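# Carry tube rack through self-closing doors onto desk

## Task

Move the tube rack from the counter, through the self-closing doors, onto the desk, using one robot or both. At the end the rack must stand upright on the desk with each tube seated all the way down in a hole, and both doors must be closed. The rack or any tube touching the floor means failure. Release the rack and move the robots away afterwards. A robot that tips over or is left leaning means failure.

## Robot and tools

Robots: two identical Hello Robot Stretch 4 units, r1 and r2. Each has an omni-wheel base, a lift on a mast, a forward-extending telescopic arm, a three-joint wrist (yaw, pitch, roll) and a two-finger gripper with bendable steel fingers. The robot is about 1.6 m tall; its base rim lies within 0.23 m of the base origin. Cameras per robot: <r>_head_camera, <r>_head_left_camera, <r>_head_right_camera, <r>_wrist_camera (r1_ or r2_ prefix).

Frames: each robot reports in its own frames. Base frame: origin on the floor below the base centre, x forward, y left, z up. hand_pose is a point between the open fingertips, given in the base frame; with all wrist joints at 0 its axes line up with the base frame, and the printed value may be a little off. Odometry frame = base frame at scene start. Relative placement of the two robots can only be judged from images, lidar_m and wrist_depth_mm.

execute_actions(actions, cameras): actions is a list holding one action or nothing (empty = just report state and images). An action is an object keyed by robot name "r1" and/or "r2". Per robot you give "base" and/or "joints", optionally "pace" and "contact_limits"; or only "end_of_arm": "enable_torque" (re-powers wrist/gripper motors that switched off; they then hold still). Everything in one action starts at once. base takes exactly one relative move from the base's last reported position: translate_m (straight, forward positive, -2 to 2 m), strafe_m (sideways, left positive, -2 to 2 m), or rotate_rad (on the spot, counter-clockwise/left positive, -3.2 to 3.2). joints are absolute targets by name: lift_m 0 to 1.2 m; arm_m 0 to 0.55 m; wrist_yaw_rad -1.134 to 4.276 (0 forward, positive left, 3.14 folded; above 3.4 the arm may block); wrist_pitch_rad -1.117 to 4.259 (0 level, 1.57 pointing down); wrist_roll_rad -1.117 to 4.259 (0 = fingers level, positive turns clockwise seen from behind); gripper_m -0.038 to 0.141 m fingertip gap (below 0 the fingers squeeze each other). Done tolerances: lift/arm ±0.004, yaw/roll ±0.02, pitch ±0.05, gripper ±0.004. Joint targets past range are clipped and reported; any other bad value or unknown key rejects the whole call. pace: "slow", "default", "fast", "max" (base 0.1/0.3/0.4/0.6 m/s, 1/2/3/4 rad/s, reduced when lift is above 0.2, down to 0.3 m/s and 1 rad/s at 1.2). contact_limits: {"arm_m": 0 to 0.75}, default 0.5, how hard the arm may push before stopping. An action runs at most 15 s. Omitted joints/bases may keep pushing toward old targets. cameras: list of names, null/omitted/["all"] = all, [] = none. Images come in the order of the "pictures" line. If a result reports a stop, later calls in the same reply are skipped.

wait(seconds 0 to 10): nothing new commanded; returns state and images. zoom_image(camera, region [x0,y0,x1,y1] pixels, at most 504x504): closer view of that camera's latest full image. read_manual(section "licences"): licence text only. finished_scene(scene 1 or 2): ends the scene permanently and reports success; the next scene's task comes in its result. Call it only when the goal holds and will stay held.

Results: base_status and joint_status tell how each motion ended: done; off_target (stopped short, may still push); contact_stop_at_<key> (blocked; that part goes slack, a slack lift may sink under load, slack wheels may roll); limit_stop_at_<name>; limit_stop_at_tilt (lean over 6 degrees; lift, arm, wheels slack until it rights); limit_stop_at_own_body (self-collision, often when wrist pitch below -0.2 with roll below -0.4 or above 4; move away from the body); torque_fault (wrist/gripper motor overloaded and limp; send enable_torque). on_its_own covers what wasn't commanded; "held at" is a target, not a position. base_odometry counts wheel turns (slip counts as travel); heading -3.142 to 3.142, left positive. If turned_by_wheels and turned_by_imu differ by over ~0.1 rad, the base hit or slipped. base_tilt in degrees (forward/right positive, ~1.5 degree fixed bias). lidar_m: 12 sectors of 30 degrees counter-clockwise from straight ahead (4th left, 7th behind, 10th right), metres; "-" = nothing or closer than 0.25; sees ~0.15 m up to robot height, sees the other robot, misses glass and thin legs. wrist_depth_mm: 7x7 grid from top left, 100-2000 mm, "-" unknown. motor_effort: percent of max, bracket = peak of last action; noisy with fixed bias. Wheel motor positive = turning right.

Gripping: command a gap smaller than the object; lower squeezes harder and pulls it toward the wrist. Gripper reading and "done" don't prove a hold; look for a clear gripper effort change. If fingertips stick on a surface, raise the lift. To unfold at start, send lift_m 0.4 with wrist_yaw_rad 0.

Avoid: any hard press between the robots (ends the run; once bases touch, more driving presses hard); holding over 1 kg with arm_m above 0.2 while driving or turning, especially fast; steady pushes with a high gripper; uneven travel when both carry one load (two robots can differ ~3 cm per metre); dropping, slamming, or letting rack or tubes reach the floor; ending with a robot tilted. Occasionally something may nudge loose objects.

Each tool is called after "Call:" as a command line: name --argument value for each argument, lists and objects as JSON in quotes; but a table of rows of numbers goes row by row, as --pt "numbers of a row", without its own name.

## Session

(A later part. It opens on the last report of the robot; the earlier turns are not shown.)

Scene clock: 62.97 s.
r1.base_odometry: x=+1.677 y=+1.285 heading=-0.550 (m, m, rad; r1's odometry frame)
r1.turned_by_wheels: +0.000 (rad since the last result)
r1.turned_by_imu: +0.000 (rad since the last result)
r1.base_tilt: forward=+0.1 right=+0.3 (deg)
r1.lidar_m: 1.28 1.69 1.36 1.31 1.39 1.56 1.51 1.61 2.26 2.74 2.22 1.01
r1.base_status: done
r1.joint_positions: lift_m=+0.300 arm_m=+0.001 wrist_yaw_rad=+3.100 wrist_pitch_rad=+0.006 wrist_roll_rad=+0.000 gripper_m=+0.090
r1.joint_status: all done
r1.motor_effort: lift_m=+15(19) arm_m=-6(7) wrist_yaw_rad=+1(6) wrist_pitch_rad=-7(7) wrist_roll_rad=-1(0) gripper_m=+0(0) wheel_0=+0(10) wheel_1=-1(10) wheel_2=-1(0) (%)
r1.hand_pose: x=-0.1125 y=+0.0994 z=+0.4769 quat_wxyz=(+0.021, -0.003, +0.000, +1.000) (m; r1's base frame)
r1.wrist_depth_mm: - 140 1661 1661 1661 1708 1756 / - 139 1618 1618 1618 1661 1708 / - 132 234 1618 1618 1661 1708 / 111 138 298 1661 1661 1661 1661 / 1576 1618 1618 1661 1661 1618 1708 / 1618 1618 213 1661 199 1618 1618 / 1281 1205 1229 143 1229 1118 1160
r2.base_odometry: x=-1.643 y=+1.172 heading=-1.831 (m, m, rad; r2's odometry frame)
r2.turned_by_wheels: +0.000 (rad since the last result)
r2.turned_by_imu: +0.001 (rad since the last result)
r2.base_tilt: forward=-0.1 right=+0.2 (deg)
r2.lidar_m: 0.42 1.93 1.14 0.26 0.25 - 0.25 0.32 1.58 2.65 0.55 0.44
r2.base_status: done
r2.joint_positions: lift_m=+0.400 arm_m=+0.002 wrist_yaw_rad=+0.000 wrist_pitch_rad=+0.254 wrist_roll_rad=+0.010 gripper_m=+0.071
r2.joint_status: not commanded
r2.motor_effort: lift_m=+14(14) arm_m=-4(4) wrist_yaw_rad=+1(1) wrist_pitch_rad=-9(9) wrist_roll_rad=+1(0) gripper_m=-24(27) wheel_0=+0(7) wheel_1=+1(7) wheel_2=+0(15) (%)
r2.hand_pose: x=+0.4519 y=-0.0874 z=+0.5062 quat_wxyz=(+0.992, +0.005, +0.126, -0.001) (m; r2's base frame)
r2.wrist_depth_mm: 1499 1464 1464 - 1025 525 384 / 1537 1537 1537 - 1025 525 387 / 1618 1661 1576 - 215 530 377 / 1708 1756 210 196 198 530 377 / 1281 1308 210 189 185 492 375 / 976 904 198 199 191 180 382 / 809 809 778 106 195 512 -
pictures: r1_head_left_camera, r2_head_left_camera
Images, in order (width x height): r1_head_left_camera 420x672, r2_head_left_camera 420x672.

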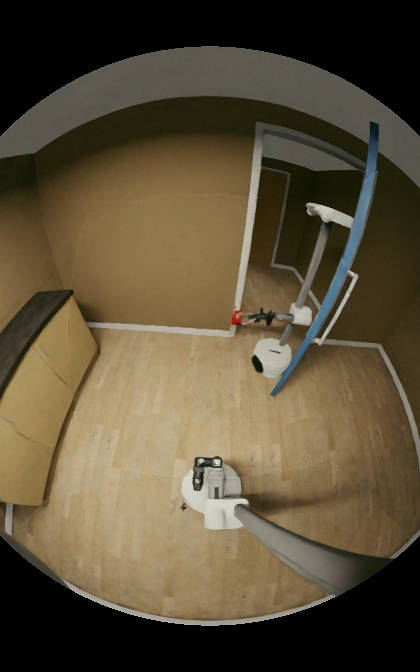

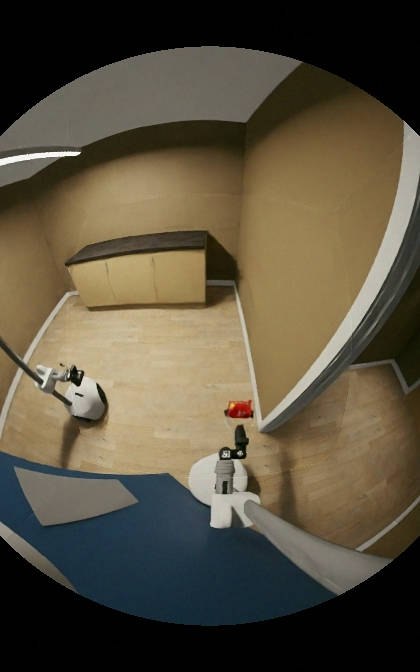

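Call:
execute_actions --actions '[{"r2":{"base":{"strafe_m":0.3}}}]' --cameras '[]'

Call:
execute_actions --actions '[{"r2":{"base":{"translate_m":-0.3}}}]' --cameras '["r1_head_camera","r1_head_left_camera","r2_head_left_camera"]'

Scene clock: 65.80 s.
r1.base_odometry: x=+1.677 y=+1.285 heading=-0.550 (m, m, rad; r1's odometry frame)
r1.turned_by_wheels: +0.000 (rad since the last result)
r1.turned_by_imu: -0.001 (rad since the last result)
r1.base_tilt: forward=+0.1 right=+0.3 (deg)
r1.lidar_m: 0.98 1.70 1.34 1.31 1.41 1.56 1.53 1.61 2.27 2.75 0.99 0.86
r1.base_status: not commanded
r1.joint_positions: lift_m=+0.300 arm_m=+0.001 wrist_yaw_rad=+3.100 wrist_pitch_rad=+0.006 wrist_roll_rad=+0.000 gripper_m=+0.090
r1.joint_status: not commanded
r1.motor_effort: lift_m=+15(14) arm_m=-7(7) wrist_yaw_rad=+1(1) wrist_pitch_rad=-7(6) wrist_roll_rad=+0(0) gripper_m=-2(2) wheel_0=+0(0) wheel_1=-1(1) wheel_2=-1(1) (%)
r1.hand_pose: x=-0.1125 y=+0.0994 z=+0.4769 quat_wxyz=(+0.021, -0.003, +0.000, +1.000) (m; r1's base frame)
r1.wrist_depth_mm: - 140 1661 1618 1661 1661 1661 / - 139 1618 1661 1661 1661 1661 / - 132 233 1661 1661 1661 1708 / 111 139 297 1661 1618 1661 1661 / 1618 1618 1618 1618 1618 1618 1661 / 1618 1618 213 1618 198 1708 1708 / 1281 1205 1229 143 1205 1118 1205
r2.base_odometry: x=-1.353 y=+1.095 heading=-1.831 (m, m, rad; r2's odometry frame)
r2.turned_by_wheels: +0.000 (rad since the last result)
r2.turned_by_imu: -0.001 (rad since the last result)
r2.base_tilt: forward=-0.2 right=+0.2 (deg)
r2.lidar_m: 0.41 1.91 0.88 2.47 0.25 2.53 0.25 0.25 0.61 2.94 0.75 0.43
r2.base_status: done
r2.joint_positions: lift_m=+0.400 arm_m=+0.002 wrist_yaw_rad=+0.000 wrist_pitch_rad=+0.254 wrist_roll_rad=+0.010 gripper_m=+0.071
r2.joint_status: not commanded
r2.motor_effort: lift_m=+14(14) arm_m=-4(4) wrist_yaw_rad=+3(1) wrist_pitch_rad=-9(10) wrist_roll_rad=+1(0) gripper_m=-28(27) wheel_0=-1(12) wheel_1=+0(10) wheel_2=+0(2) (%)
r2.hand_pose: x=+0.4519 y=-0.0874 z=+0.5062 quat_wxyz=(+0.992, +0.005, +0.126, -0.001) (m; r2's base frame)
r2.wrist_depth_mm: 1499 1464 1499 1464 - 1098 798 / 1537 1499 1537 1537 - 1098 788 / 1618 1618 1576 1576 216 1098 788 / 1661 1708 212 197 198 1098 788 / 1281 1308 209 188 185 1025 778 / 960 891 198 200 190 180 778 / 809 809 778 106 195 820 732
pictures: none
No camera images: the call's "cameras" was empty. Leave "cameras" out to get every camera's image.

Scene clock: 68.27 s.
r1.base_odometry: x=+1.677 y=+1.285 heading=-0.550 (m, m, rad; r1's odometry frame)
r1.turned_by_wheels: +0.000 (rad since the last result)
r1.turned_by_imu: -0.001 (rad since the last result)
r1.base_tilt: forward=+0.0 right=+0.4 (deg)
r1.lidar_m: 1.59 1.70 1.34 1.31 1.39 1.58 1.52 1.62 2.26 2.73 1.03 1.03
r1.base_status: not commanded
r1.joint_positions: lift_m=+0.300 arm_m=+0.001 wrist_yaw_rad=+3.100 wrist_pitch_rad=+0.006 wrist_roll_rad=+0.000 gripper_m=+0.090
r1.joint_status: not commanded
r1.motor_effort: lift_m=+15(15) arm_m=-7(7) wrist_yaw_rad=+1(1) wrist_pitch_rad=-7(7) wrist_roll_rad=+0(1) gripper_m=+1(2) wheel_0=+0(0) wheel_1=-1(1) wheel_2=-1(1) (%)
r1.hand_pose: x=-0.1125 y=+0.0994 z=+0.4769 quat_wxyz=(+0.021, -0.003, +0.000, +1.000) (m; r1's base frame)
r1.wrist_depth_mm: - 140 1661 1661 1661 1661 1708 / - 139 1618 1661 1618 1708 1708 / - 132 234 1618 1618 1661 1708 / 111 138 297 1618 1661 1661 1661 / 1618 1618 1618 1618 1618 1618 1661 / 1576 1576 213 1576 198 1618 1618 / 1255 1205 1255 143 1205 1138 1205
r2.base_odometry: x=-1.276 y=+1.385 heading=-1.831 (m, m, rad; r2's odometry frame)
r2.turned_by_wheels: +0.000 (rad since the last result)
r2.turned_by_imu: +0.001 (rad since the last result)
r2.base_tilt: forward=-0.1 right=+0.2 (deg)
r2.lidar_m: 0.42 1.09 1.05 2.45 0.28 0.25 - 0.25 0.32 2.85 0.99 0.95
r2.base_status: done
r2.joint_positions: lift_m=+0.400 arm_m=+0.002 wrist_yaw_rad=+0.000 wrist_pitch_rad=+0.254 wrist_roll_rad=+0.010 gripper_m=+0.071
r2.joint_status: not commanded
r2.motor_effort: lift_m=+14(14) arm_m=-4(4) wrist_yaw_rad=+1(0) wrist_pitch_rad=-9(9) wrist_roll_rad=+1(1) gripper_m=-27(27) wheel_0=-2(10) wheel_1=-2(10) wheel_2=+0(15) (%)
r2.hand_pose: x=+0.4519 y=-0.0874 z=+0.5062 quat_wxyz=(+0.992, +0.005, +0.126, -0.001) (m; r2's base frame)
r2.wrist_depth_mm: 1708 1708 1756 1708 - 1118 831 / 1808 1808 1808 1808 - 1160 809 / 1921 1921 1863 1863 217 1138 809 / 1808 1863 211 197 198 1138 809 / 1255 1308 208 188 185 1060 809 / 960 891 198 199 191 180 778 / 809 809 778 106 195 820 741
pictures: r1_head_camera, r1_head_left_camera, r2_head_left_camera
Images, in order (width x height): r1_head_camera 420x560, r1_head_left_camera 420x672, r2_head_left_camera 420x672.

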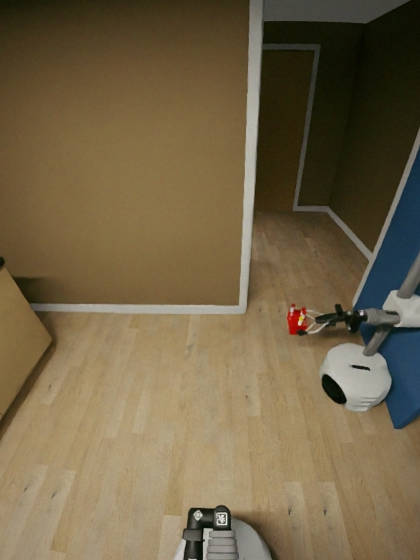

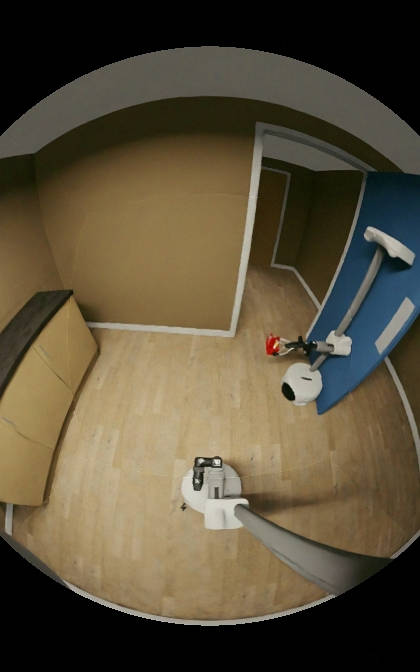

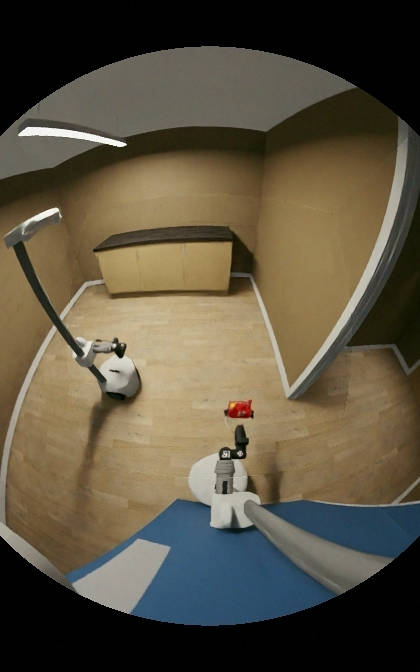

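Call:
execute_actions --actions '[{"r2":{"base":{"translate_m":-0.2},"pace":"slow"}}]' --cameras '["r1_head_left_camera"]'

Scene clock: 71.83 s.
r1.base_odometry: x=+1.677 y=+1.285 heading=-0.550 (m, m, rad; r1's odometry frame)
r1.turned_by_wheels: +0.000 (rad since the last result)
r1.turned_by_imu: -0.001 (rad since the last result)
r1.base_tilt: forward=+0.2 right=+0.2 (deg)
r1.lidar_m: 1.57 1.70 1.34 1.31 1.40 1.57 1.50 1.62 2.27 2.73 1.18 1.11
r1.base_status: not commanded
r1.joint_positions: lift_m=+0.300 arm_m=+0.001 wrist_yaw_rad=+3.100 wrist_pitch_rad=+0.006 wrist_roll_rad=+0.000 gripper_m=+0.090
r1.joint_status: not commanded
r1.motor_effort: lift_m=+15(15) arm_m=-6(7) wrist_yaw_rad=+1(2) wrist_pitch_rad=-7(7) wrist_roll_rad=+0(0) gripper_m=+0(2) wheel_0=+0(0) wheel_1=-1(1) wheel_2=-1(1) (%)
r1.hand_pose: x=-0.1125 y=+0.0994 z=+0.4769 quat_wxyz=(+0.021, -0.003, +0.000, +1.000) (m; r1's base frame)
r1.wrist_depth_mm: - 139 1661 1661 1618 1661 1661 / - 139 1618 1661 1661 1661 1661 / - 132 234 1661 1618 1661 1618 / 111 139 300 1661 1618 1661 1708 / 1576 1618 1618 1661 1661 1661 1661 / 1576 1618 213 1618 198 1661 1661 / 1281 1205 1229 143 1255 1118 1182
r2.base_odometry: x=-1.224 y=+1.578 heading=-1.831 (m, m, rad; r2's odometry frame)
r2.turned_by_wheels: +0.000 (rad since the last result)
r2.turned_by_imu: +0.000 (rad since the last result)
r2.base_tilt: forward=-0.1 right=+0.2 (deg)
r2.lidar_m: 0.43 1.16 1.18 2.42 0.39 0.25 - 0.25 0.25 0.48 2.11 0.43
r2.base_status: done
r2.joint_positions: lift_m=+0.400 arm_m=+0.002 wrist_yaw_rad=+0.000 wrist_pitch_rad=+0.254 wrist_roll_rad=+0.010 gripper_m=+0.071
r2.joint_status: not commanded
r2.motor_effort: lift_m=+14(14) arm_m=-4(4) wrist_yaw_rad=+2(1) wrist_pitch_rad=-10(9) wrist_roll_rad=+0(0) gripper_m=-27(28) wheel_0=-2(7) wheel_1=-2(9) wheel_2=+3(11) (%)
r2.hand_pose: x=+0.4519 y=-0.0874 z=+0.5062 quat_wxyz=(+0.992, +0.005, +0.126, -0.001) (m; r2's base frame)
r2.wrist_depth_mm: 1921 1983 1863 1983 - 1160 842 / - - - - - 1160 831 / - - - - 218 1160 831 / 1863 1863 210 196 198 1182 842 / 1255 1308 209 189 185 1078 820 / 960 891 198 199 191 181 798 / 809 798 778 106 195 831 778
pictures: r1_head_left_camera
Images, in order (width x height): r1_head_left_camera 420x672.

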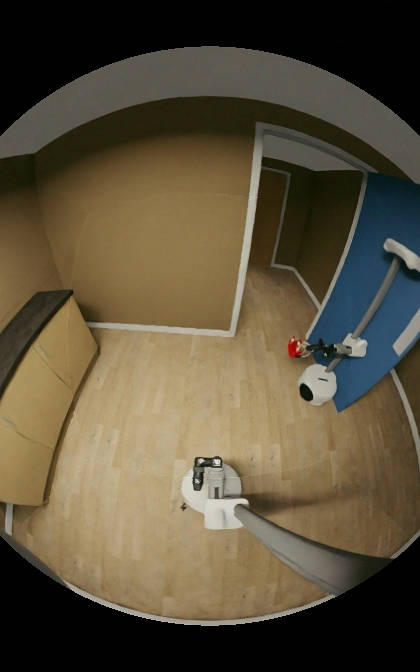

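Call:
execute_actions --actions '[{"r1":{"base":{"strafe_m":-0.57},"pace":"fast"},"r2":{"base":{"rotate_rad":1.6},"pace":"slow"}}]' --cameras '["r1_head_left_camera","r1_head_camera"]'

Scene clock: 75.03 s.
r1.base_odometry: x=+1.379 y=+0.799 heading=-0.549 (m, m, rad; r1's odometry frame)
r1.turned_by_wheels: +0.000 (rad since the last result)
r1.turned_by_imu: -0.001 (rad since the last result)
r1.base_tilt: forward=+0.0 right=+0.2 (deg)
r1.lidar_m: 1.61 1.66 1.94 1.86 2.01 1.61 1.54 1.64 2.28 2.16 0.54 0.50
r1.base_status: done
r1.joint_positions: lift_m=+0.300 arm_m=+0.001 wrist_yaw_rad=+3.100 wrist_pitch_rad=+0.006 wrist_roll_rad=+0.000 gripper_m=+0.090
r1.joint_status: not commanded
r1.motor_effort: lift_m=+16(15) arm_m=-7(7) wrist_yaw_rad=+0(2) wrist_pitch_rad=-8(7) wrist_roll_rad=+1(1) gripper_m=+0(0) wheel_0=-2(11) wheel_1=+2(13) wheel_2=+0(1) (%)
r1.hand_pose: x=-0.1125 y=+0.0994 z=+0.4769 quat_wxyz=(+0.021, -0.003, +0.000, +1.000) (m; r1's base frame)
r1.wrist_depth_mm: - 140 1708 1708 1708 1708 1661 / - 139 1661 1661 1661 1708 1708 / - 132 233 1661 1661 1661 1708 / 111 139 298 1661 1661 1661 1708 / 1661 1618 1618 1618 1618 1661 1661 / 1618 1618 213 1661 199 1618 1661 / 1281 1182 1229 143 1205 1138 1182
r2.base_odometry: x=-1.224 y=+1.578 heading=-0.231 (m, m, rad; r2's odometry frame)
r2.turned_by_wheels: +1.599 (rad since the last result)
r2.turned_by_imu: +1.608 (rad since the last result)
r2.base_tilt: forward=-0.1 right=+0.2 (deg)
r2.lidar_m: 0.42 0.34 0.25 - 0.25 0.25 0.49 2.06 1.10 2.33 2.46 0.45
r2.base_status: done
r2.joint_positions: lift_m=+0.400 arm_m=+0.002 wrist_yaw_rad=+0.000 wrist_pitch_rad=+0.253 wrist_roll_rad=+0.010 gripper_m=+0.071
r2.joint_status: not commanded
r2.motor_effort: lift_m=+15(15) arm_m=-3(3) wrist_yaw_rad=+1(0) wrist_pitch_rad=-9(9) wrist_roll_rad=+0(0) gripper_m=-29(28) wheel_0=-5(18) wheel_1=-1(12) wheel_2=-1(9) (%)
r2.hand_pose: x=+0.4518 y=-0.0874 z=+0.5062 quat_wxyz=(+0.992, +0.005, +0.126, -0.001) (m; r2's base frame)
r2.wrist_depth_mm: - - - - - 1921 - / - - - - - 647 - / - - - - 220 691 525 / 1808 1808 223 196 219 1808 1863 / 1255 1308 209 189 186 1366 1366 / 960 891 198 200 191 180 676 / 809 788 788 106 194 574 559
pictures: r1_head_camera, r1_head_left_camera
Images, in order (width x height): r1_head_camera 420x560, r1_head_left_camera 420x672.

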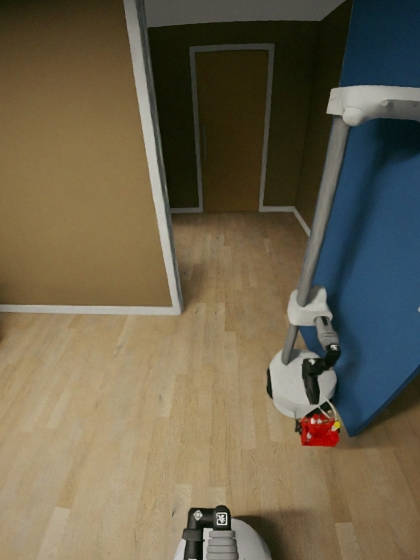

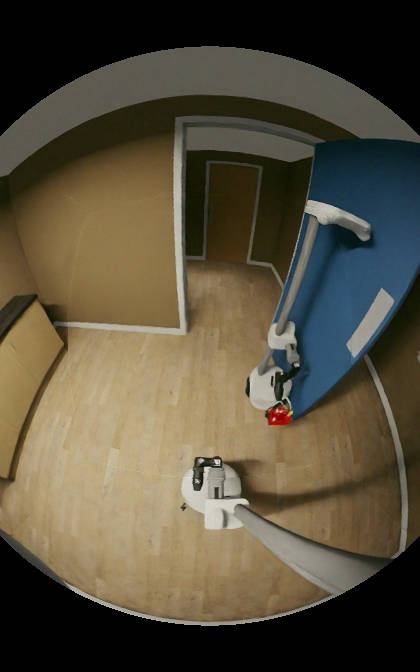

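Call:
execute_actions --actions '[{"r1":{"base":{"strafe_m":-0.1}},"r2":{"base":{"strafe_m":0.12},"pace":"slow"}}]' --cameras '["r1_head_left_camera","r1_head_camera"]'

Scene clock: 78.13 s.
r1.base_odometry: x=+1.327 y=+0.714 heading=-0.549 (m, m, rad; r1's odometry frame)
r1.turned_by_wheels: +0.000 (rad since the last result)
r1.turned_by_imu: -0.001 (rad since the last result)
r1.base_tilt: forward=+0.0 right=+0.4 (deg)
r1.lidar_m: 1.66 1.64 2.04 1.98 2.12 1.61 1.53 1.62 2.16 2.06 0.53 0.49
r1.base_status: done
r1.joint_positions: lift_m=+0.300 arm_m=+0.001 wrist_yaw_rad=+3.100 wrist_pitch_rad=+0.006 wrist_roll_rad=+0.000 gripper_m=+0.090
r1.joint_status: not commanded
r1.motor_effort: lift_m=+16(15) arm_m=-7(7) wrist_yaw_rad=+1(1) wrist_pitch_rad=-7(7) wrist_roll_rad=+1(1) gripper_m=+0(4) wheel_0=+1(8) wheel_1=+0(6) wheel_2=+0(1) (%)
r1.hand_pose: x=-0.1125 y=+0.0994 z=+0.4769 quat_wxyz=(+0.021, -0.003, +0.000, +1.000) (m; r1's base frame)
r1.wrist_depth_mm: - 139 1618 1661 1708 1708 1708 / - 139 1618 1661 1708 1708 1756 / - 132 233 1708 1661 1708 1661 / 111 139 297 1661 1661 1661 1661 / 1618 1618 1661 1618 1661 1661 1661 / 1576 1576 212 1708 198 1661 1661 / 1255 1229 1205 143 1205 1138 1182
r2.base_odometry: x=-1.197 y=+1.693 heading=-0.230 (m, m, rad; r2's odometry frame)
r2.turned_by_wheels: +0.001 (rad since the last result)
r2.turned_by_imu: -0.008 (rad since the last result)
r2.base_tilt: forward=-0.1 right=+0.2 (deg)
r2.lidar_m: 0.42 2.42 0.25 0.26 - 0.25 0.41 2.17 1.17 2.41 2.53 0.76
r2.base_status: done
r2.joint_positions: lift_m=+0.400 arm_m=+0.002 wrist_yaw_rad=+0.000 wrist_pitch_rad=+0.253 wrist_roll_rad=+0.010 gripper_m=+0.071
r2.joint_status: not commanded
r2.motor_effort: lift_m=+16(16) arm_m=-3(3) wrist_yaw_rad=+2(8) wrist_pitch_rad=-9(9) wrist_roll_rad=+1(0) gripper_m=-28(27) wheel_0=-31(35) wheel_1=+32(34) wheel_2=+11(13) (%)
r2.hand_pose: x=+0.4517 y=-0.0874 z=+0.5061 quat_wxyz=(+0.992, +0.005, +0.126, -0.001) (m; r2's base frame)
r2.wrist_depth_mm: - - - - - 1921 - / - - - - - 640 - / - - - - 216 661 492 / 1808 1863 224 197 198 - 1756 / 1255 1308 209 187 185 1366 1397 / 976 891 198 200 191 180 676 / 809 809 778 106 195 564 569
pictures: r1_head_camera, r1_head_left_camera
Images, in order (width x height): r1_head_camera 420x560, r1_head_left_camera 420x672.

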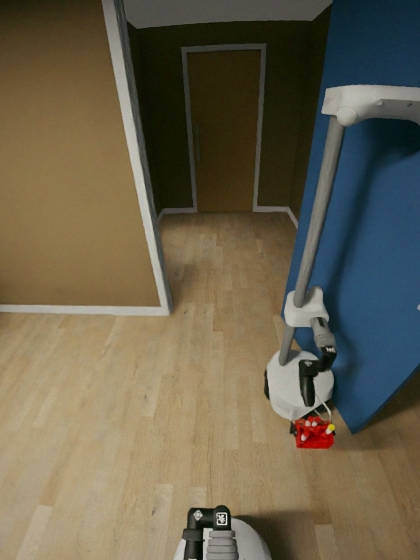

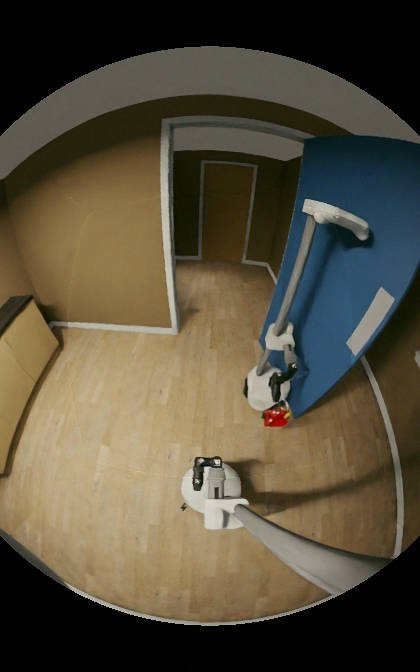

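Call:
execute_actions --actions '[{"r1":{"base":{"translate_m":0.6}},"r2":{"base":{"strafe_m":-0.025},"pace":"slow"}}]' --cameras '["r1_head_left_camera","r1_head_right_camera"]'

Scene clock: 81.97 s.
r1.base_odometry: x=+1.838 y=+0.401 heading=-0.549 (m, m, rad; r1's odometry frame)
r1.turned_by_wheels: +0.000 (rad since the last result)
r1.turned_by_imu: -0.003 (rad since the last result)
r1.base_tilt: forward=+0.0 right=+0.1 (deg)
r1.lidar_m: 3.26 1.08 1.47 1.96 2.09 2.21 2.14 2.24 0.29 0.28 0.30 0.39
r1.base_status: done
r1.joint_positions: lift_m=+0.300 arm_m=+0.001 wrist_yaw_rad=+3.100 wrist_pitch_rad=+0.006 wrist_roll_rad=+0.000 gripper_m=+0.090
r1.joint_status: not commanded
r1.motor_effort: lift_m=+15(15) arm_m=-7(6) wrist_yaw_rad=+0(0) wrist_pitch_rad=-7(7) wrist_roll_rad=+0(0) gripper_m=-3(1) wheel_0=+2(4) wheel_1=+0(10) wheel_2=+0(10) (%)
r1.hand_pose: x=-0.1125 y=+0.0994 z=+0.4769 quat_wxyz=(+0.021, -0.003, +0.000, +1.000) (m; r1's base frame)
r1.wrist_depth_mm: - 140 - - - - - / - 139 - - - - - / - 132 234 - - - - / 111 139 297 - - - - / - - - - - - - / 1921 1921 213 1983 198 1756 1708 / 1281 1205 1255 143 1229 1138 1182
r2.base_odometry: x=-1.203 y=+1.669 heading=-0.231 (m, m, rad; r2's odometry frame)
r2.turned_by_wheels: +0.000 (rad since the last result)
r2.turned_by_imu: -0.001 (rad since the last result)
r2.base_tilt: forward=-0.1 right=+0.2 (deg)
r2.lidar_m: 0.40 2.50 0.25 0.27 - 0.25 0.42 2.16 1.15 0.40 0.32 0.37
r2.base_status: done
r2.joint_positions: lift_m=+0.400 arm_m=+0.002 wrist_yaw_rad=+0.000 wrist_pitch_rad=+0.253 wrist_roll_rad=+0.010 gripper_m=+0.071
r2.joint_status: not commanded
r2.motor_effort: lift_m=+16(16) arm_m=-3(4) wrist_yaw_rad=-1(1) wrist_pitch_rad=-8(8) wrist_roll_rad=+0(0) gripper_m=-30(27) wheel_0=-6(31) wheel_1=+2(31) wheel_2=+0(8) (%)
r2.hand_pose: x=+0.4517 y=-0.0874 z=+0.5061 quat_wxyz=(+0.992, +0.005, +0.126, -0.001) (m; r2's base frame)
r2.wrist_depth_mm: - - - - - - - / - - - - - - - / - - - - 217 - - / 1863 1863 212 197 197 - - / 1255 1308 209 188 186 1366 1397 / 976 891 198 200 191 180 1025 / 809 809 778 106 195 831 854
pictures: r1_head_left_camera, r1_head_right_camera
Images, in order (width x height): r1_head_left_camera 420x672, r1_head_right_camera 420x672.

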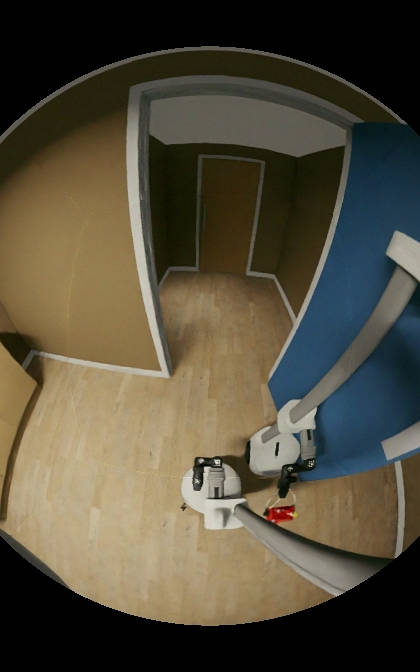

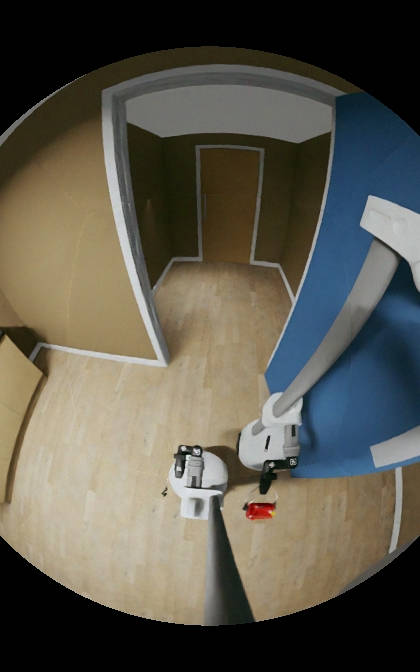

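Call:
execute_actions --actions '[{"r1":{"base":{"strafe_m":0.07},"joints":{"gripper_m":0.01}}}]' --cameras '[]'

Call:
execute_actions --actions '[{"r1":{"base":{"translate_m":0.35}}}]' --cameras '["r1_head_left_camera","r1_head_right_camera"]'

Scene clock: 84.07 s.
r1.base_odometry: x=+1.875 y=+0.460 heading=-0.549 (m, m, rad; r1's odometry frame)
r1.turned_by_wheels: +0.000 (rad since the last result)
r1.turned_by_imu: -0.001 (rad since the last result)
r1.base_tilt: forward=+0.1 right=+0.2 (deg)
r1.lidar_m: 3.17 1.04 1.47 1.87 2.01 2.20 2.14 2.28 0.37 0.34 0.39 0.58
r1.base_status: done
r1.joint_positions: lift_m=+0.300 arm_m=+0.001 wrist_yaw_rad=+3.100 wrist_pitch_rad=+0.006 wrist_roll_rad=+0.000 gripper_m=+0.010
r1.joint_status: all done
r1.motor_effort: lift_m=+15(16) arm_m=-7(7) wrist_yaw_rad=+0(1) wrist_pitch_rad=-7(6) wrist_roll_rad=+0(0) gripper_m=-6(3) wheel_0=-1(8) wheel_1=-1(7) wheel_2=-1(2) (%)
r1.hand_pose: x=-0.1125 y=+0.0994 z=+0.4769 quat_wxyz=(+0.021, -0.003, +0.000, +1.000) (m; r1's base frame)
r1.wrist_depth_mm: - 140 - - - - - / - 139 - - - - - / - 132 234 - - - - / 110 138 298 - - - - / - - - - - - - / 1921 1863 1756 208 1708 1756 1708 / 1308 1229 1160 151 1118 1160 1182
r2.base_odometry: x=-1.203 y=+1.669 heading=-0.231 (m, m, rad; r2's odometry frame)
r2.turned_by_wheels: +0.000 (rad since the last result)
r2.turned_by_imu: +0.000 (rad since the last result)
r2.base_tilt: forward=-0.1 right=+0.2 (deg)
r2.lidar_m: 0.40 2.49 0.25 0.25 - 0.25 0.42 2.16 1.14 0.46 0.38 0.45
r2.base_status: not commanded
r2.joint_positions: lift_m=+0.400 arm_m=+0.002 wrist_yaw_rad=+0.000 wrist_pitch_rad=+0.253 wrist_roll_rad=+0.010 gripper_m=+0.071
r2.joint_status: not commanded
r2.motor_effort: lift_m=+16(16) arm_m=-4(3) wrist_yaw_rad=+1(2) wrist_pitch_rad=-9(9) wrist_roll_rad=+0(1) gripper_m=-28(29) wheel_0=-6(6) wheel_1=+2(2) wheel_2=+0(0) (%)
r2.hand_pose: x=+0.4517 y=-0.0874 z=+0.5061 quat_wxyz=(+0.992, +0.005, +0.126, -0.001) (m; r2's base frame)
r2.wrist_depth_mm: - - - - - - - / - - - - - - - / - - - - 216 - - / 1808 1863 211 196 198 - - / 1281 1281 209 189 185 1397 1366 / 976 904 198 200 190 180 1042 / 809 798 768 106 195 831 854
pictures: none
No camera images: the call's "cameras" was empty. Leave "cameras" out to get every camera's image.

Scene clock: 86.70 s.
r1.base_odometry: x=+2.173 y=+0.278 heading=-0.549 (m, m, rad; r1's odometry frame)
r1.turned_by_wheels: +0.000 (rad since the last result)
r1.turned_by_imu: -0.002 (rad since the last result)
r1.base_tilt: forward=-0.1 right=+0.2 (deg)
r1.lidar_m: 2.91 0.72 0.96 1.85 1.99 2.60 2.50 0.54 0.34 0.34 0.71 0.93
r1.base_status: done
r1.joint_positions: lift_m=+0.300 arm_m=+0.001 wrist_yaw_rad=+3.100 wrist_pitch_rad=+0.006 wrist_roll_rad=+0.000 gripper_m=+0.010
r1.joint_status: not commanded
r1.motor_effort: lift_m=+15(15) arm_m=-7(6) wrist_yaw_rad=+1(1) wrist_pitch_rad=-7(7) wrist_roll_rad=+1(0) gripper_m=-2(1) wheel_0=+1(5) wheel_1=+0(5) wheel_2=+1(7) (%)
r1.hand_pose: x=-0.1125 y=+0.0994 z=+0.4769 quat_wxyz=(+0.021, -0.003, +0.000, +1.000) (m; r1's base frame)
r1.wrist_depth_mm: - 140 - - - - - / - 139 - - - - - / - 132 233 - - - - / 111 139 298 - - - - / - - - - - - - / 1921 1863 1661 208 1661 1756 1708 / 1281 1229 1160 152 1118 1160 1182
r2.base_odometry: x=-1.203 y=+1.669 heading=-0.231 (m, m, rad; r2's odometry frame)
r2.turned_by_wheels: +0.000 (rad since the last result)
r2.turned_by_imu: +0.000 (rad since the last result)
r2.base_tilt: forward=-0.1 right=+0.2 (deg)
r2.lidar_m: 0.43 2.49 0.25 0.26 - 0.25 0.42 2.12 0.38 0.33 0.43 2.59
r2.base_status: not commanded
r2.joint_positions: lift_m=+0.400 arm_m=+0.002 wrist_yaw_rad=+0.000 wrist_pitch_rad=+0.253 wrist_roll_rad=+0.010 gripper_m=+0.071
r2.joint_status: not commanded
r2.motor_effort: lift_m=+16(16) arm_m=-3(3) wrist_yaw_rad=-1(1) wrist_pitch_rad=-9(8) wrist_roll_rad=+0(0) gripper_m=-28(29) wheel_0=-6(6) wheel_1=+2(2) wheel_2=+0(0) (%)
r2.hand_pose: x=+0.4517 y=-0.0874 z=+0.5061 quat_wxyz=(+0.992, +0.005, +0.126, -0.001) (m; r2's base frame)
r2.wrist_depth_mm: - - - - - - - / - - - - - - - / - - - - 217 - - / 1863 1863 211 196 198 - - / 1281 1308 209 189 185 1366 1397 / 960 904 197 200 191 180 1025 / 820 809 778 106 195 831 842
pictures: r1_head_left_camera, r1_head_right_camera
Images, in order (width x height): r1_head_left_camera 420x672, r1_head_right_camera 420x672.

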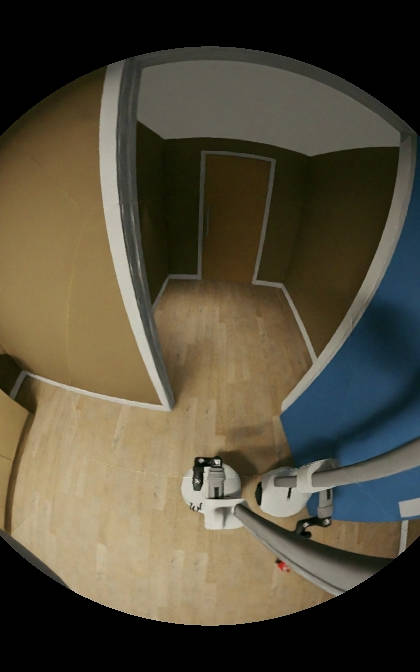

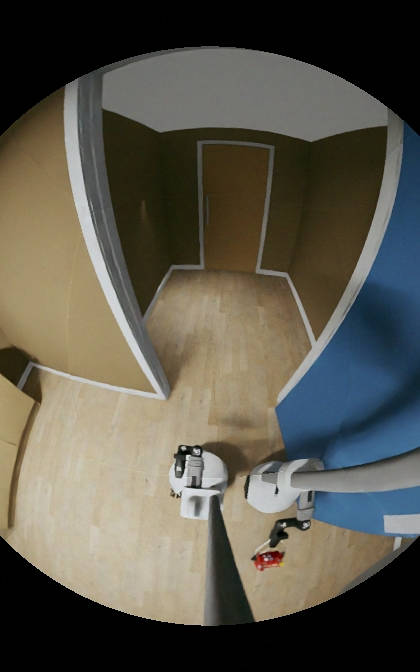

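Call:
execute_actions --actions '[{"r1":{"base":{"translate_m":0.36}}}]' --cameras '[]'

Call:
execute_actions --actions '[{"r1":{"base":{"strafe_m":-0.16}}}]' --cameras '["r1_head_left_camera","r1_head_camera"]'

Scene clock: 89.83 s.
r1.base_odometry: x=+2.481 y=+0.090 heading=-0.549 (m, m, rad; r1's odometry frame)
r1.turned_by_wheels: +0.000 (rad since the last result)
r1.turned_by_imu: -0.002 (rad since the last result)
r1.base_tilt: forward=+0.1 right=+0.2 (deg)
r1.lidar_m: 2.56 0.51 0.44 1.26 1.99 2.95 2.87 0.51 0.48 0.62 0.64 1.77
r1.base_status: done
r1.joint_positions: lift_m=+0.300 arm_m=+0.001 wrist_yaw_rad=+3.100 wrist_pitch_rad=+0.006 wrist_roll_rad=+0.000 gripper_m=+0.010
r1.joint_status: not commanded
r1.motor_effort: lift_m=+15(15) arm_m=-7(7) wrist_yaw_rad=+0(0) wrist_pitch_rad=-7(6) wrist_roll_rad=+0(1) gripper_m=-3(5) wheel_0=+0(5) wheel_1=-1(8) wheel_2=+2(10) (%)
r1.hand_pose: x=-0.1125 y=+0.0994 z=+0.4769 quat_wxyz=(+0.021, -0.003, +0.000, +1.000) (m; r1's base frame)
r1.wrist_depth_mm: - 140 - - - - - / - 139 - - - - - / - 132 233 - - - - / 111 139 300 - - - - / - - - - - - - / 1921 1983 1708 209 1661 1756 1661 / 1255 1229 1160 152 1138 1138 1182
r2.base_odometry: x=-1.203 y=+1.669 heading=-0.231 (m, m, rad; r2's odometry frame)
r2.turned_by_wheels: +0.000 (rad since the last result)
r2.turned_by_imu: +0.000 (rad since the last result)
r2.base_tilt: forward=-0.1 right=+0.1 (deg)
r2.lidar_m: 0.42 2.49 0.25 0.26 - 0.25 0.42 0.53 0.48 2.37 2.48 2.59
r2.base_status: not commanded
r2.joint_positions: lift_m=+0.400 arm_m=+0.002 wrist_yaw_rad=+0.000 wrist_pitch_rad=+0.253 wrist_roll_rad=+0.010 gripper_m=+0.071
r2.joint_status: not commanded
r2.motor_effort: lift_m=+16(16) arm_m=-3(3) wrist_yaw_rad=+0(1) wrist_pitch_rad=-9(8) wrist_roll_rad=+0(0) gripper_m=-30(28) wheel_0=-6(6) wheel_1=+2(2) wheel_2=+0(0) (%)
r2.hand_pose: x=+0.4517 y=-0.0874 z=+0.5061 quat_wxyz=(+0.992, +0.005, +0.126, -0.001) (m; r2's base frame)
r2.wrist_depth_mm: - - - - - - - / - - - - - - - / - - - - 217 - - / 1808 1863 211 197 198 - - / 1281 1308 208 189 185 1397 1397 / 976 891 198 199 191 180 1025 / 798 798 778 106 195 820 854
pictures: none
No camera images: the call's "cameras" was empty. Leave "cameras" out to get every camera's image.

Scene clock: 91.60 s.
r1.base_odometry: x=+2.397 y=-0.047 heading=-0.549 (m, m, rad; r1's odometry frame)
r1.turned_by_wheels: +0.000 (rad since the last result)
r1.turned_by_imu: +0.000 (rad since the last result)
r1.base_tilt: forward=-0.1 right=+0.2 (deg)
r1.lidar_m: 2.56 1.45 0.56 1.21 2.13 2.95 0.80 0.36 0.32 0.47 0.47 1.51
r1.base_status: done
r1.joint_positions: lift_m=+0.300 arm_m=+0.001 wrist_yaw_rad=+3.100 wrist_pitch_rad=+0.006 wrist_roll_rad=+0.000 gripper_m=+0.010
r1.joint_status: not commanded
r1.motor_effort: lift_m=+16(15) arm_m=-7(7) wrist_yaw_rad=+0(0) wrist_pitch_rad=-6(7) wrist_roll_rad=+0(0) gripper_m=-2(3) wheel_0=-1(7) wheel_1=+1(10) wheel_2=+1(2) (%)
r1.hand_pose: x=-0.1125 y=+0.0994 z=+0.4769 quat_wxyz=(+0.021, -0.003, +0.000, +1.000) (m; r1's base frame)
r1.wrist_depth_mm: - 140 - - - - - / - 139 - - - - - / - 132 232 - - - - / 110 138 298 - - - - / - - - - - - - / 1921 1921 1756 208 1661 1808 1661 / 1255 1205 1160 151 1118 1182 1182
r2.base_odometry: x=-1.203 y=+1.669 heading=-0.231 (m, m, rad; r2's odometry frame)
r2.turned_by_wheels: +0.000 (rad since the last result)
r2.turned_by_imu: +0.000 (rad since the last result)
r2.base_tilt: forward=-0.1 right=+0.2 (deg)
r2.lidar_m: 0.42 2.46 0.25 0.27 - 0.25 0.43 0.35 0.37 2.39 2.49 2.62
r2.base_status: not commanded
r2.joint_positions: lift_m=+0.400 arm_m=+0.002 wrist_yaw_rad=+0.000 wrist_pitch_rad=+0.253 wrist_roll_rad=+0.010 gripper_m=+0.071
r2.joint_status: not commanded
r2.motor_effort: lift_m=+16(16) arm_m=-3(3) wrist_yaw_rad=+1(1) wrist_pitch_rad=-8(8) wrist_roll_rad=+1(0) gripper_m=-26(28) wheel_0=-6(6) wheel_1=+2(2) wheel_2=+0(0) (%)
r2.hand_pose: x=+0.4517 y=-0.0874 z=+0.5061 quat_wxyz=(+0.992, +0.005, +0.126, -0.001) (m; r2's base frame)
r2.wrist_depth_mm: - - - - - - - / - - - - - - - / - - - - 217 - - / 1808 1863 211 197 198 - - / 1281 1281 208 189 185 1366 1366 / 976 891 198 200 191 180 1042 / 809 798 778 106 195 831 854
pictures: r1_head_camera, r1_head_left_camera
Images, in order (width x height): r1_head_camera 420x560, r1_head_left_camera 420x672.

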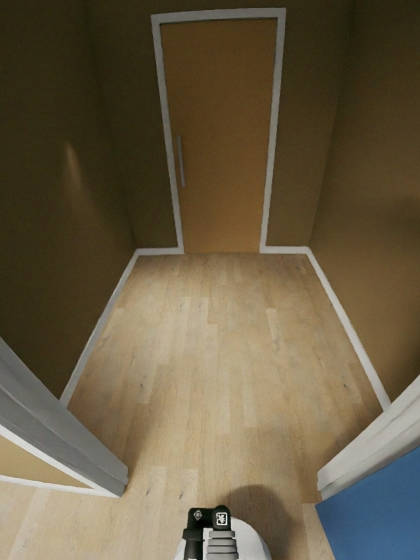

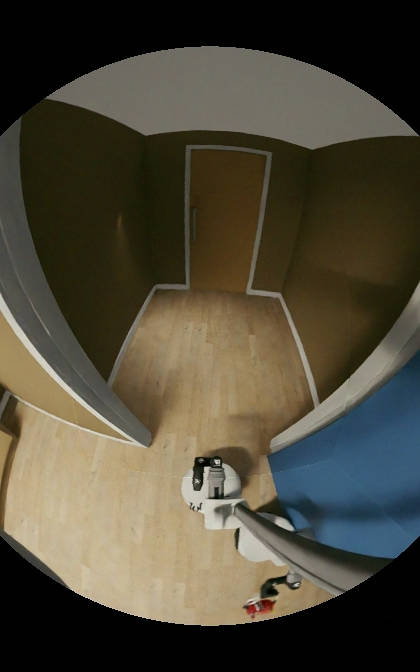

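Call:
execute_actions --actions '[{"r1":{"base":{"translate_m":1.5},"pace":"max"},"r2":{"base":{"strafe_m":-0.42},"pace":"slow"}}]' --cameras '["r1_head_left_camera","r2_head_left_camera"]'

Scene clock: 98.03 s.
r1.base_odometry: x=+3.677 y=-0.829 heading=-0.549 (m, m, rad; r1's odometry frame)
r1.turned_by_wheels: +0.000 (rad since the last result)
r1.turned_by_imu: -0.006 (rad since the last result)
r1.base_tilt: forward=+0.0 right=+0.1 (deg)
r1.lidar_m: 1.09 1.09 1.03 0.97 1.03 1.19 1.49 1.21 1.11 1.03 1.14 1.13
r1.base_status: done
r1.joint_positions: lift_m=+0.300 arm_m=+0.001 wrist_yaw_rad=+3.100 wrist_pitch_rad=+0.006 wrist_roll_rad=+0.000 gripper_m=+0.010
r1.joint_status: not commanded
r1.motor_effort: lift_m=+15(15) arm_m=-7(7) wrist_yaw_rad=+1(1) wrist_pitch_rad=-7(7) wrist_roll_rad=+0(0) gripper_m=-3(2) wheel_0=-1(9) wheel_1=-2(8) wheel_2=+1(15) (%)
r1.hand_pose: x=-0.1125 y=+0.0994 z=+0.4769 quat_wxyz=(+0.021, -0.003, +0.000, +1.000) (m; r1's base frame)
r1.wrist_depth_mm: - 140 1983 - 1308 1255 1255 / - 139 1983 - - 1229 1255 / - 132 234 - - 1255 1205 / 111 139 297 - - 1229 1255 / 1182 1308 1921 - - 1205 1255 / 1182 1397 1618 208 1255 1229 1229 / 1182 1205 1138 152 1098 1160 1160
r2.base_odometry: x=-1.299 y=+1.260 heading=-0.231 (m, m, rad; r2's odometry frame)
r2.turned_by_wheels: +0.000 (rad since the last result)
r2.turned_by_imu: -0.001 (rad since the last result)
r2.base_tilt: forward=-0.2 right=+0.2 (deg)
r2.lidar_m: 0.41 0.25 2.81 0.25 0.25 0.45 1.71 0.83 0.92 1.97 2.07 0.42
r2.base_status: done
r2.joint_positions: lift_m=+0.400 arm_m=+0.002 wrist_yaw_rad=+0.000 wrist_pitch_rad=+0.253 wrist_roll_rad=+0.010 gripper_m=+0.071
r2.joint_status: not commanded
r2.motor_effort: lift_m=+16(16) arm_m=-3(4) wrist_yaw_rad=-1(1) wrist_pitch_rad=-9(8) wrist_roll_rad=+0(1) gripper_m=-27(27) wheel_0=+1(7) wheel_1=+1(5) wheel_2=-2(2) (%)
r2.hand_pose: x=+0.4517 y=-0.0874 z=+0.5061 quat_wxyz=(+0.992, +0.005, +0.126, -0.001) (m; r2's base frame)
r2.wrist_depth_mm: - - - - - - - / - - - - - - - / - - - - 217 - - / 1808 1921 211 196 219 - - / 1281 1308 209 189 186 1366 1397 / 960 904 198 200 191 180 1042 / 809 809 778 106 195 842 854
pictures: r1_head_left_camera, r2_head_left_camera
Images, in order (width x height): r1_head_left_camera 420x672, r2_head_left_camera 420x672.

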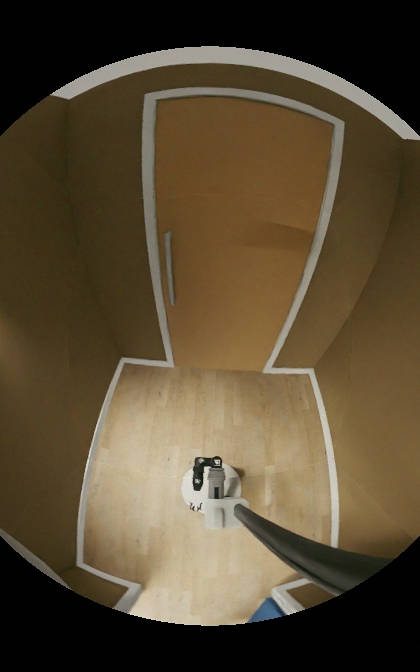

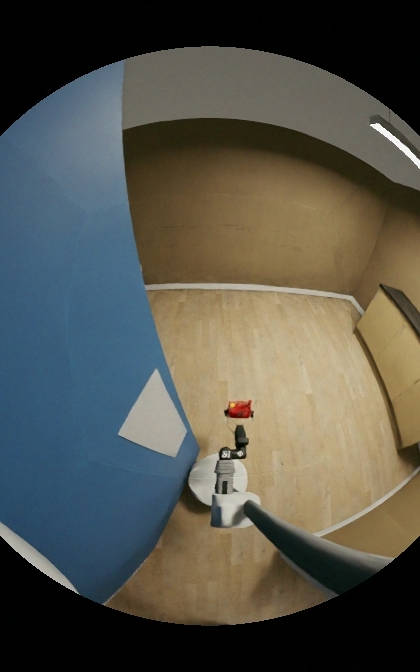

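Call:
execute_actions --actions '[{"r1":{"base":{"strafe_m":-0.6},"joints":{"lift_m":0.8,"wrist_yaw_rad":0,"gripper_m":0.1},"pace":"fast"},"r2":{"base":{"rotate_rad":-3.13},"pace":"slow"}}]' --cameras '["r2_head_camera","r2_head_left_camera"]'

Scene clock: 103.33 s.
r1.base_odometry: x=+3.364 y=-1.341 heading=-0.549 (m, m, rad; r1's odometry frame)
r1.turned_by_wheels: +0.000 (rad since the last result)
r1.turned_by_imu: -0.004 (rad since the last result)
r1.base_tilt: forward=+0.0 right=+0.2 (deg)
r1.lidar_m: 1.08 1.14 1.61 1.58 1.57 1.55 1.09 0.65 0.48 0.45 0.50 0.70
r1.base_status: done
r1.joint_positions: lift_m=+0.800 arm_m=+0.001 wrist_yaw_rad=+0.000 wrist_pitch_rad=+0.006 wrist_roll_rad=+0.000 gripper_m=+0.100
r1.joint_status: all done
r1.motor_effort: lift_m=+25(26) arm_m=-7(6) wrist_yaw_rad=+0(7) wrist_pitch_rad=-7(6) wrist_roll_rad=+0(0) gripper_m=+0(6) wheel_0=-2(11) wheel_1=-1(11) wheel_2=+0(1) (%)
r1.hand_pose: x=+0.4606 y=-0.0874 z=+0.9760 quat_wxyz=(+1.000, +0.000, +0.003, +0.000) (m; r1's base frame)
r1.wrist_depth_mm: 878 866 891 866 866 809 585 / 866 878 866 866 854 820 580 / 866 878 866 866 866 831 585 / 866 878 866 866 866 854 597 / 866 866 866 854 866 866 597 / 878 866 224 842 198 809 591 / 854 866 854 144 866 732 603
r2.base_odometry: x=-1.299 y=+1.260 heading=+2.923 (m, m, rad; r2's odometry frame)
r2.turned_by_wheels: -3.130 (rad since the last result)
r2.turned_by_imu: -3.153 (rad since the last result)
r2.base_tilt: forward=-0.1 right=+0.2 (deg)
r2.lidar_m: 0.41 0.83 0.94 1.98 2.02 2.59 2.45 0.25 - 0.25 0.25 0.44
r2.base_status: done
r2.joint_positions: lift_m=+0.400 arm_m=+0.002 wrist_yaw_rad=+0.000 wrist_pitch_rad=+0.253 wrist_roll_rad=+0.010 gripper_m=+0.071
r2.joint_status: not commanded
r2.motor_effort: lift_m=+16(16) arm_m=-3(3) wrist_yaw_rad=+0(0) wrist_pitch_rad=-9(9) wrist_roll_rad=+0(0) gripper_m=-26(29) wheel_0=+4(6) wheel_1=-1(9) wheel_2=+2(16) (%)
r2.hand_pose: x=+0.4517 y=-0.0875 z=+0.5061 quat_wxyz=(+0.992, +0.005, +0.126, -0.001) (m; r2's base frame)
r2.wrist_depth_mm: 1537 - - - - 1808 1430 / 1499 - - - - 1808 1366 / 1537 - - - 219 1863 1366 / 1576 1863 211 196 198 1661 1397 / 1255 1281 209 187 185 1366 609 / 960 891 197 199 191 180 530 / 820 809 778 106 195 831 484
pictures: r2_head_camera, r2_head_left_camera
Images, in order (width x height): r2_head_camera 420x560, r2_head_left_camera 420x672.

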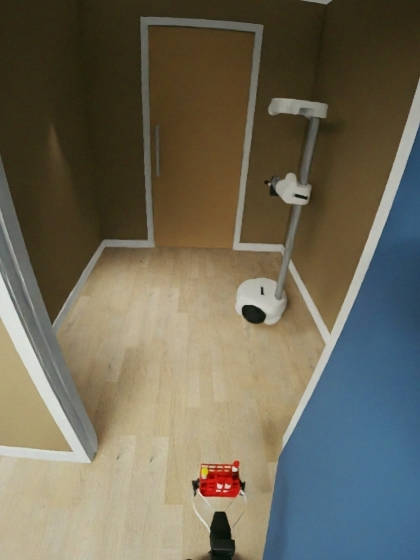

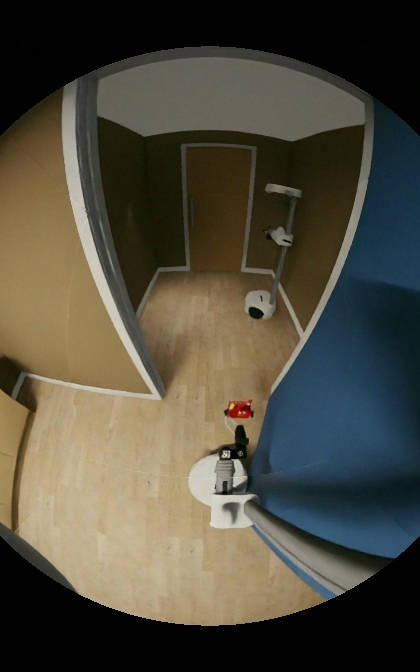

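Call:
execute_actions --actions '[{"r2":{"base":{"translate_m":0.65}}}]' --cameras '["r2_head_left_camera"]'

Scene clock: 107.37 s.
r1.base_odometry: x=+3.364 y=-1.341 heading=-0.549 (m, m, rad; r1's odometry frame)
r1.turned_by_wheels: +0.000 (rad since the last result)
r1.turned_by_imu: -0.001 (rad since the last result)
r1.base_tilt: forward=+0.1 right=+0.2 (deg)
r1.lidar_m: 1.08 1.14 1.62 1.59 1.54 0.91 1.12 0.66 0.47 0.45 0.49 0.71
r1.base_status: not commanded
r1.joint_positions: lift_m=+0.800 arm_m=+0.001 wrist_yaw_rad=+0.000 wrist_pitch_rad=+0.006 wrist_roll_rad=+0.000 gripper_m=+0.100
r1.joint_status: not commanded
r1.motor_effort: lift_m=+26(26) arm_m=-6(6) wrist_yaw_rad=-1(0) wrist_pitch_rad=-7(7) wrist_roll_rad=+0(0) gripper_m=+1(1) wheel_0=-2(2) wheel_1=-1(1) wheel_2=+0(0) (%)
r1.hand_pose: x=+0.4606 y=-0.0874 z=+0.9760 quat_wxyz=(+1.000, +0.000, +0.003, +0.000) (m; r1's base frame)
r1.wrist_depth_mm: 878 866 866 866 854 820 580 / 878 866 866 866 866 842 580 / 854 854 854 866 854 842 591 / 866 866 866 866 854 854 603 / 854 854 878 854 854 854 597 / 866 854 223 878 197 798 591 / 866 878 854 144 854 732 609
r2.base_odometry: x=-1.933 y=+1.400 heading=+2.923 (m, m, rad; r2's odometry frame)
r2.turned_by_wheels: +0.000 (rad since the last result)
r2.turned_by_imu: -0.003 (rad since the last result)
r2.base_tilt: forward=-0.2 right=+0.2 (deg)
r2.lidar_m: 0.41 1.56 0.54 0.50 2.07 0.35 0.25 - 0.25 0.25 0.50 0.45
r2.base_status: done
r2.joint_positions: lift_m=+0.400 arm_m=+0.002 wrist_yaw_rad=+0.000 wrist_pitch_rad=+0.253 wrist_roll_rad=+0.010 gripper_m=+0.071
r2.joint_status: not commanded
r2.motor_effort: lift_m=+16(16) arm_m=-2(3) wrist_yaw_rad=+1(1) wrist_pitch_rad=-8(9) wrist_roll_rad=+0(0) gripper_m=-28(28) wheel_0=+2(5) wheel_1=-5(20) wheel_2=+2(10) (%)
r2.hand_pose: x=+0.4517 y=-0.0874 z=+0.5061 quat_wxyz=(+0.992, +0.005, +0.126, -0.001) (m; r2's base frame)
r2.wrist_depth_mm: 1576 1863 1921 1921 1921 1921 1229 / 1576 - - - - 1921 1281 / 1576 - - - 215 1921 1308 / 1576 1863 211 197 197 1499 1281 / 1255 1308 208 189 185 946 1255 / 960 891 198 199 191 180 1025 / 809 798 778 106 195 831 842
pictures: r2_head_left_camera
Images, in order (width x height): r2_head_left_camera 420x672.

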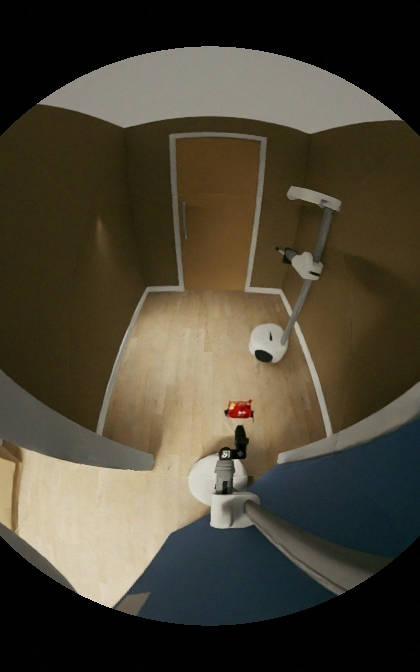

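Call:
execute_actions --actions '[{"r2":{"base":{"translate_m":0.4},"pace":"slow"}}]' --cameras '[]'

Call:
execute_actions --actions '[{"r2":{"base":{"translate_m":0.3},"pace":"fast"}}]' --cameras '["r2_head_left_camera"]'

Scene clock: 113.00 s.
r1.base_odometry: x=+3.364 y=-1.341 heading=-0.549 (m, m, rad; r1's odometry frame)
r1.turned_by_wheels: +0.000 (rad since the last result)
r1.turned_by_imu: -0.002 (rad since the last result)
r1.base_tilt: forward=+0.1 right=+0.3 (deg)
r1.lidar_m: 1.08 1.13 1.60 1.58 0.58 0.53 1.09 0.66 0.47 0.46 0.47 0.70
r1.base_status: not commanded
r1.joint_positions: lift_m=+0.800 arm_m=+0.001 wrist_yaw_rad=+0.000 wrist_pitch_rad=+0.006 wrist_roll_rad=+0.000 gripper_m=+0.100
r1.joint_status: not commanded
r1.motor_effort: lift_m=+26(26) arm_m=-6(7) wrist_yaw_rad=+0(0) wrist_pitch_rad=-6(6) wrist_roll_rad=+0(0) gripper_m=-2(2) wheel_0=-2(2) wheel_1=-1(1) wheel_2=+0(0) (%)
r1.hand_pose: x=+0.4606 y=-0.0874 z=+0.9760 quat_wxyz=(+1.000, +0.000, +0.003, +0.000) (m; r1's base frame)
r1.wrist_depth_mm: 866 866 866 866 878 820 580 / 878 878 866 854 866 842 585 / 854 854 866 854 854 842 585 / 866 854 866 866 854 866 585 / 866 866 866 866 854 866 597 / 866 866 222 866 198 798 591 / 866 854 866 144 866 732 609
r2.base_odometry: x=-2.324 y=+1.487 heading=+2.923 (m, m, rad; r2's odometry frame)
r2.turned_by_wheels: +0.000 (rad since the last result)
r2.turned_by_imu: -0.003 (rad since the last result)
r2.base_tilt: forward=-0.1 right=+0.2 (deg)
r2.lidar_m: 0.42 1.60 1.12 1.05 0.46 0.32 0.29 0.31 0.43 0.80 1.05 0.44
r2.base_status: done
r2.joint_positions: lift_m=+0.400 arm_m=+0.002 wrist_yaw_rad=+0.000 wrist_pitch_rad=+0.253 wrist_roll_rad=+0.010 gripper_m=+0.071
r2.joint_status: not commanded
r2.motor_effort: lift_m=+16(16) arm_m=-3(3) wrist_yaw_rad=+2(2) wrist_pitch_rad=-9(8) wrist_roll_rad=+1(0) gripper_m=-26(28) wheel_0=+1(2) wheel_1=+2(10) wheel_2=-2(11) (%)
r2.hand_pose: x=+0.4517 y=-0.0874 z=+0.5061 quat_wxyz=(+0.992, +0.005, +0.126, -0.001) (m; r2's base frame)
r2.wrist_depth_mm: 1537 1576 1576 1576 1576 1576 1336 / 1618 1661 1661 1661 1661 1618 1308 / 1618 1708 1708 1708 216 1708 1255 / 1576 1808 224 197 197 1708 1255 / 1281 1281 209 188 186 904 1182 / 960 891 198 200 191 181 683 / 809 798 788 106 195 615 569
pictures: none
No camera images: the call's "cameras" was empty. Leave "cameras" out to get every camera's image.

Scene clock: 115.00 s.
r1.base_odometry: x=+3.364 y=-1.341 heading=-0.549 (m, m, rad; r1's odometry frame)
r1.turned_by_wheels: +0.000 (rad since the last result)
r1.turned_by_imu: -0.001 (rad since the last result)
r1.base_tilt: forward=+0.2 right=+0.3 (deg)
r1.lidar_m: 1.08 1.16 1.61 0.36 0.36 0.57 1.12 0.67 0.49 0.47 0.45 0.71
r1.base_status: not commanded
r1.joint_positions: lift_m=+0.800 arm_m=+0.001 wrist_yaw_rad=+0.000 wrist_pitch_rad=+0.006 wrist_roll_rad=+0.000 gripper_m=+0.100
r1.joint_status: not commanded
r1.motor_effort: lift_m=+25(26) arm_m=-6(7) wrist_yaw_rad=+0(0) wrist_pitch_rad=-7(6) wrist_roll_rad=+0(1) gripper_m=+0(2) wheel_0=-2(2) wheel_1=-1(1) wheel_2=+0(0) (%)
r1.hand_pose: x=+0.4606 y=-0.0874 z=+0.9760 quat_wxyz=(+1.000, +0.000, +0.003, +0.000) (m; r1's base frame)
r1.wrist_depth_mm: 866 878 866 866 878 809 580 / 878 878 866 866 866 820 580 / 866 878 854 866 866 854 585 / 866 866 866 866 866 878 597 / 842 854 854 866 854 866 597 / 854 866 223 866 197 788 597 / 866 854 866 144 842 732 603
r2.base_odometry: x=-2.616 y=+1.552 heading=+2.923 (m, m, rad; r2's odometry frame)
r2.turned_by_wheels: +0.000 (rad since the last result)
r2.turned_by_imu: -0.001 (rad since the last result)
r2.base_tilt: forward=-0.1 right=+0.2 (deg)
r2.lidar_m: 0.41 1.57 1.11 1.06 0.78 0.63 0.60 0.60 0.74 0.99 0.59 0.42
r2.base_status: done
r2.joint_positions: lift_m=+0.400 arm_m=+0.002 wrist_yaw_rad=+0.000 wrist_pitch_rad=+0.253 wrist_roll_rad=+0.010 gripper_m=+0.071
r2.joint_status: not commanded
r2.motor_effort: lift_m=+16(16) arm_m=-3(3) wrist_yaw_rad=+0(1) wrist_pitch_rad=-8(8) wrist_roll_rad=+0(1) gripper_m=-27(27) wheel_0=+0(8) wheel_1=-1(5) wheel_2=+1(9) (%)
r2.hand_pose: x=+0.4517 y=-0.0874 z=+0.5061 quat_wxyz=(+0.992, +0.005, +0.126, -0.001) (m; r2's base frame)
r2.wrist_depth_mm: 1308 1308 1308 1281 1308 1308 1281 / 1336 1336 1366 1397 1366 1366 1281 / 1430 1430 1430 1397 215 1430 1281 / 1499 1499 211 197 198 1464 1255 / 1281 1308 208 189 185 1397 1205 / 960 891 198 200 191 180 1042 / 809 798 778 106 195 569 559
pictures: r2_head_left_camera
Images, in order (width x height): r2_head_left_camera 420x672.

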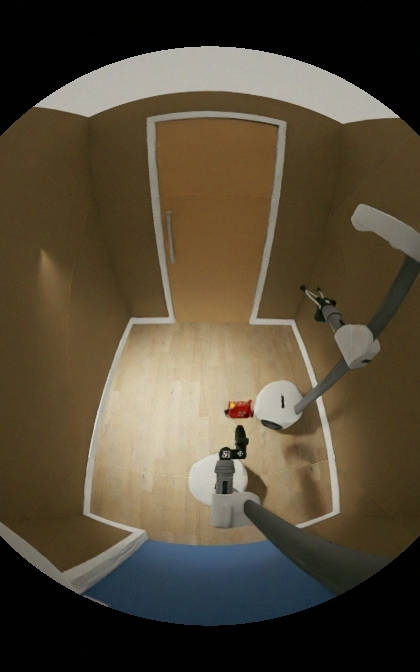

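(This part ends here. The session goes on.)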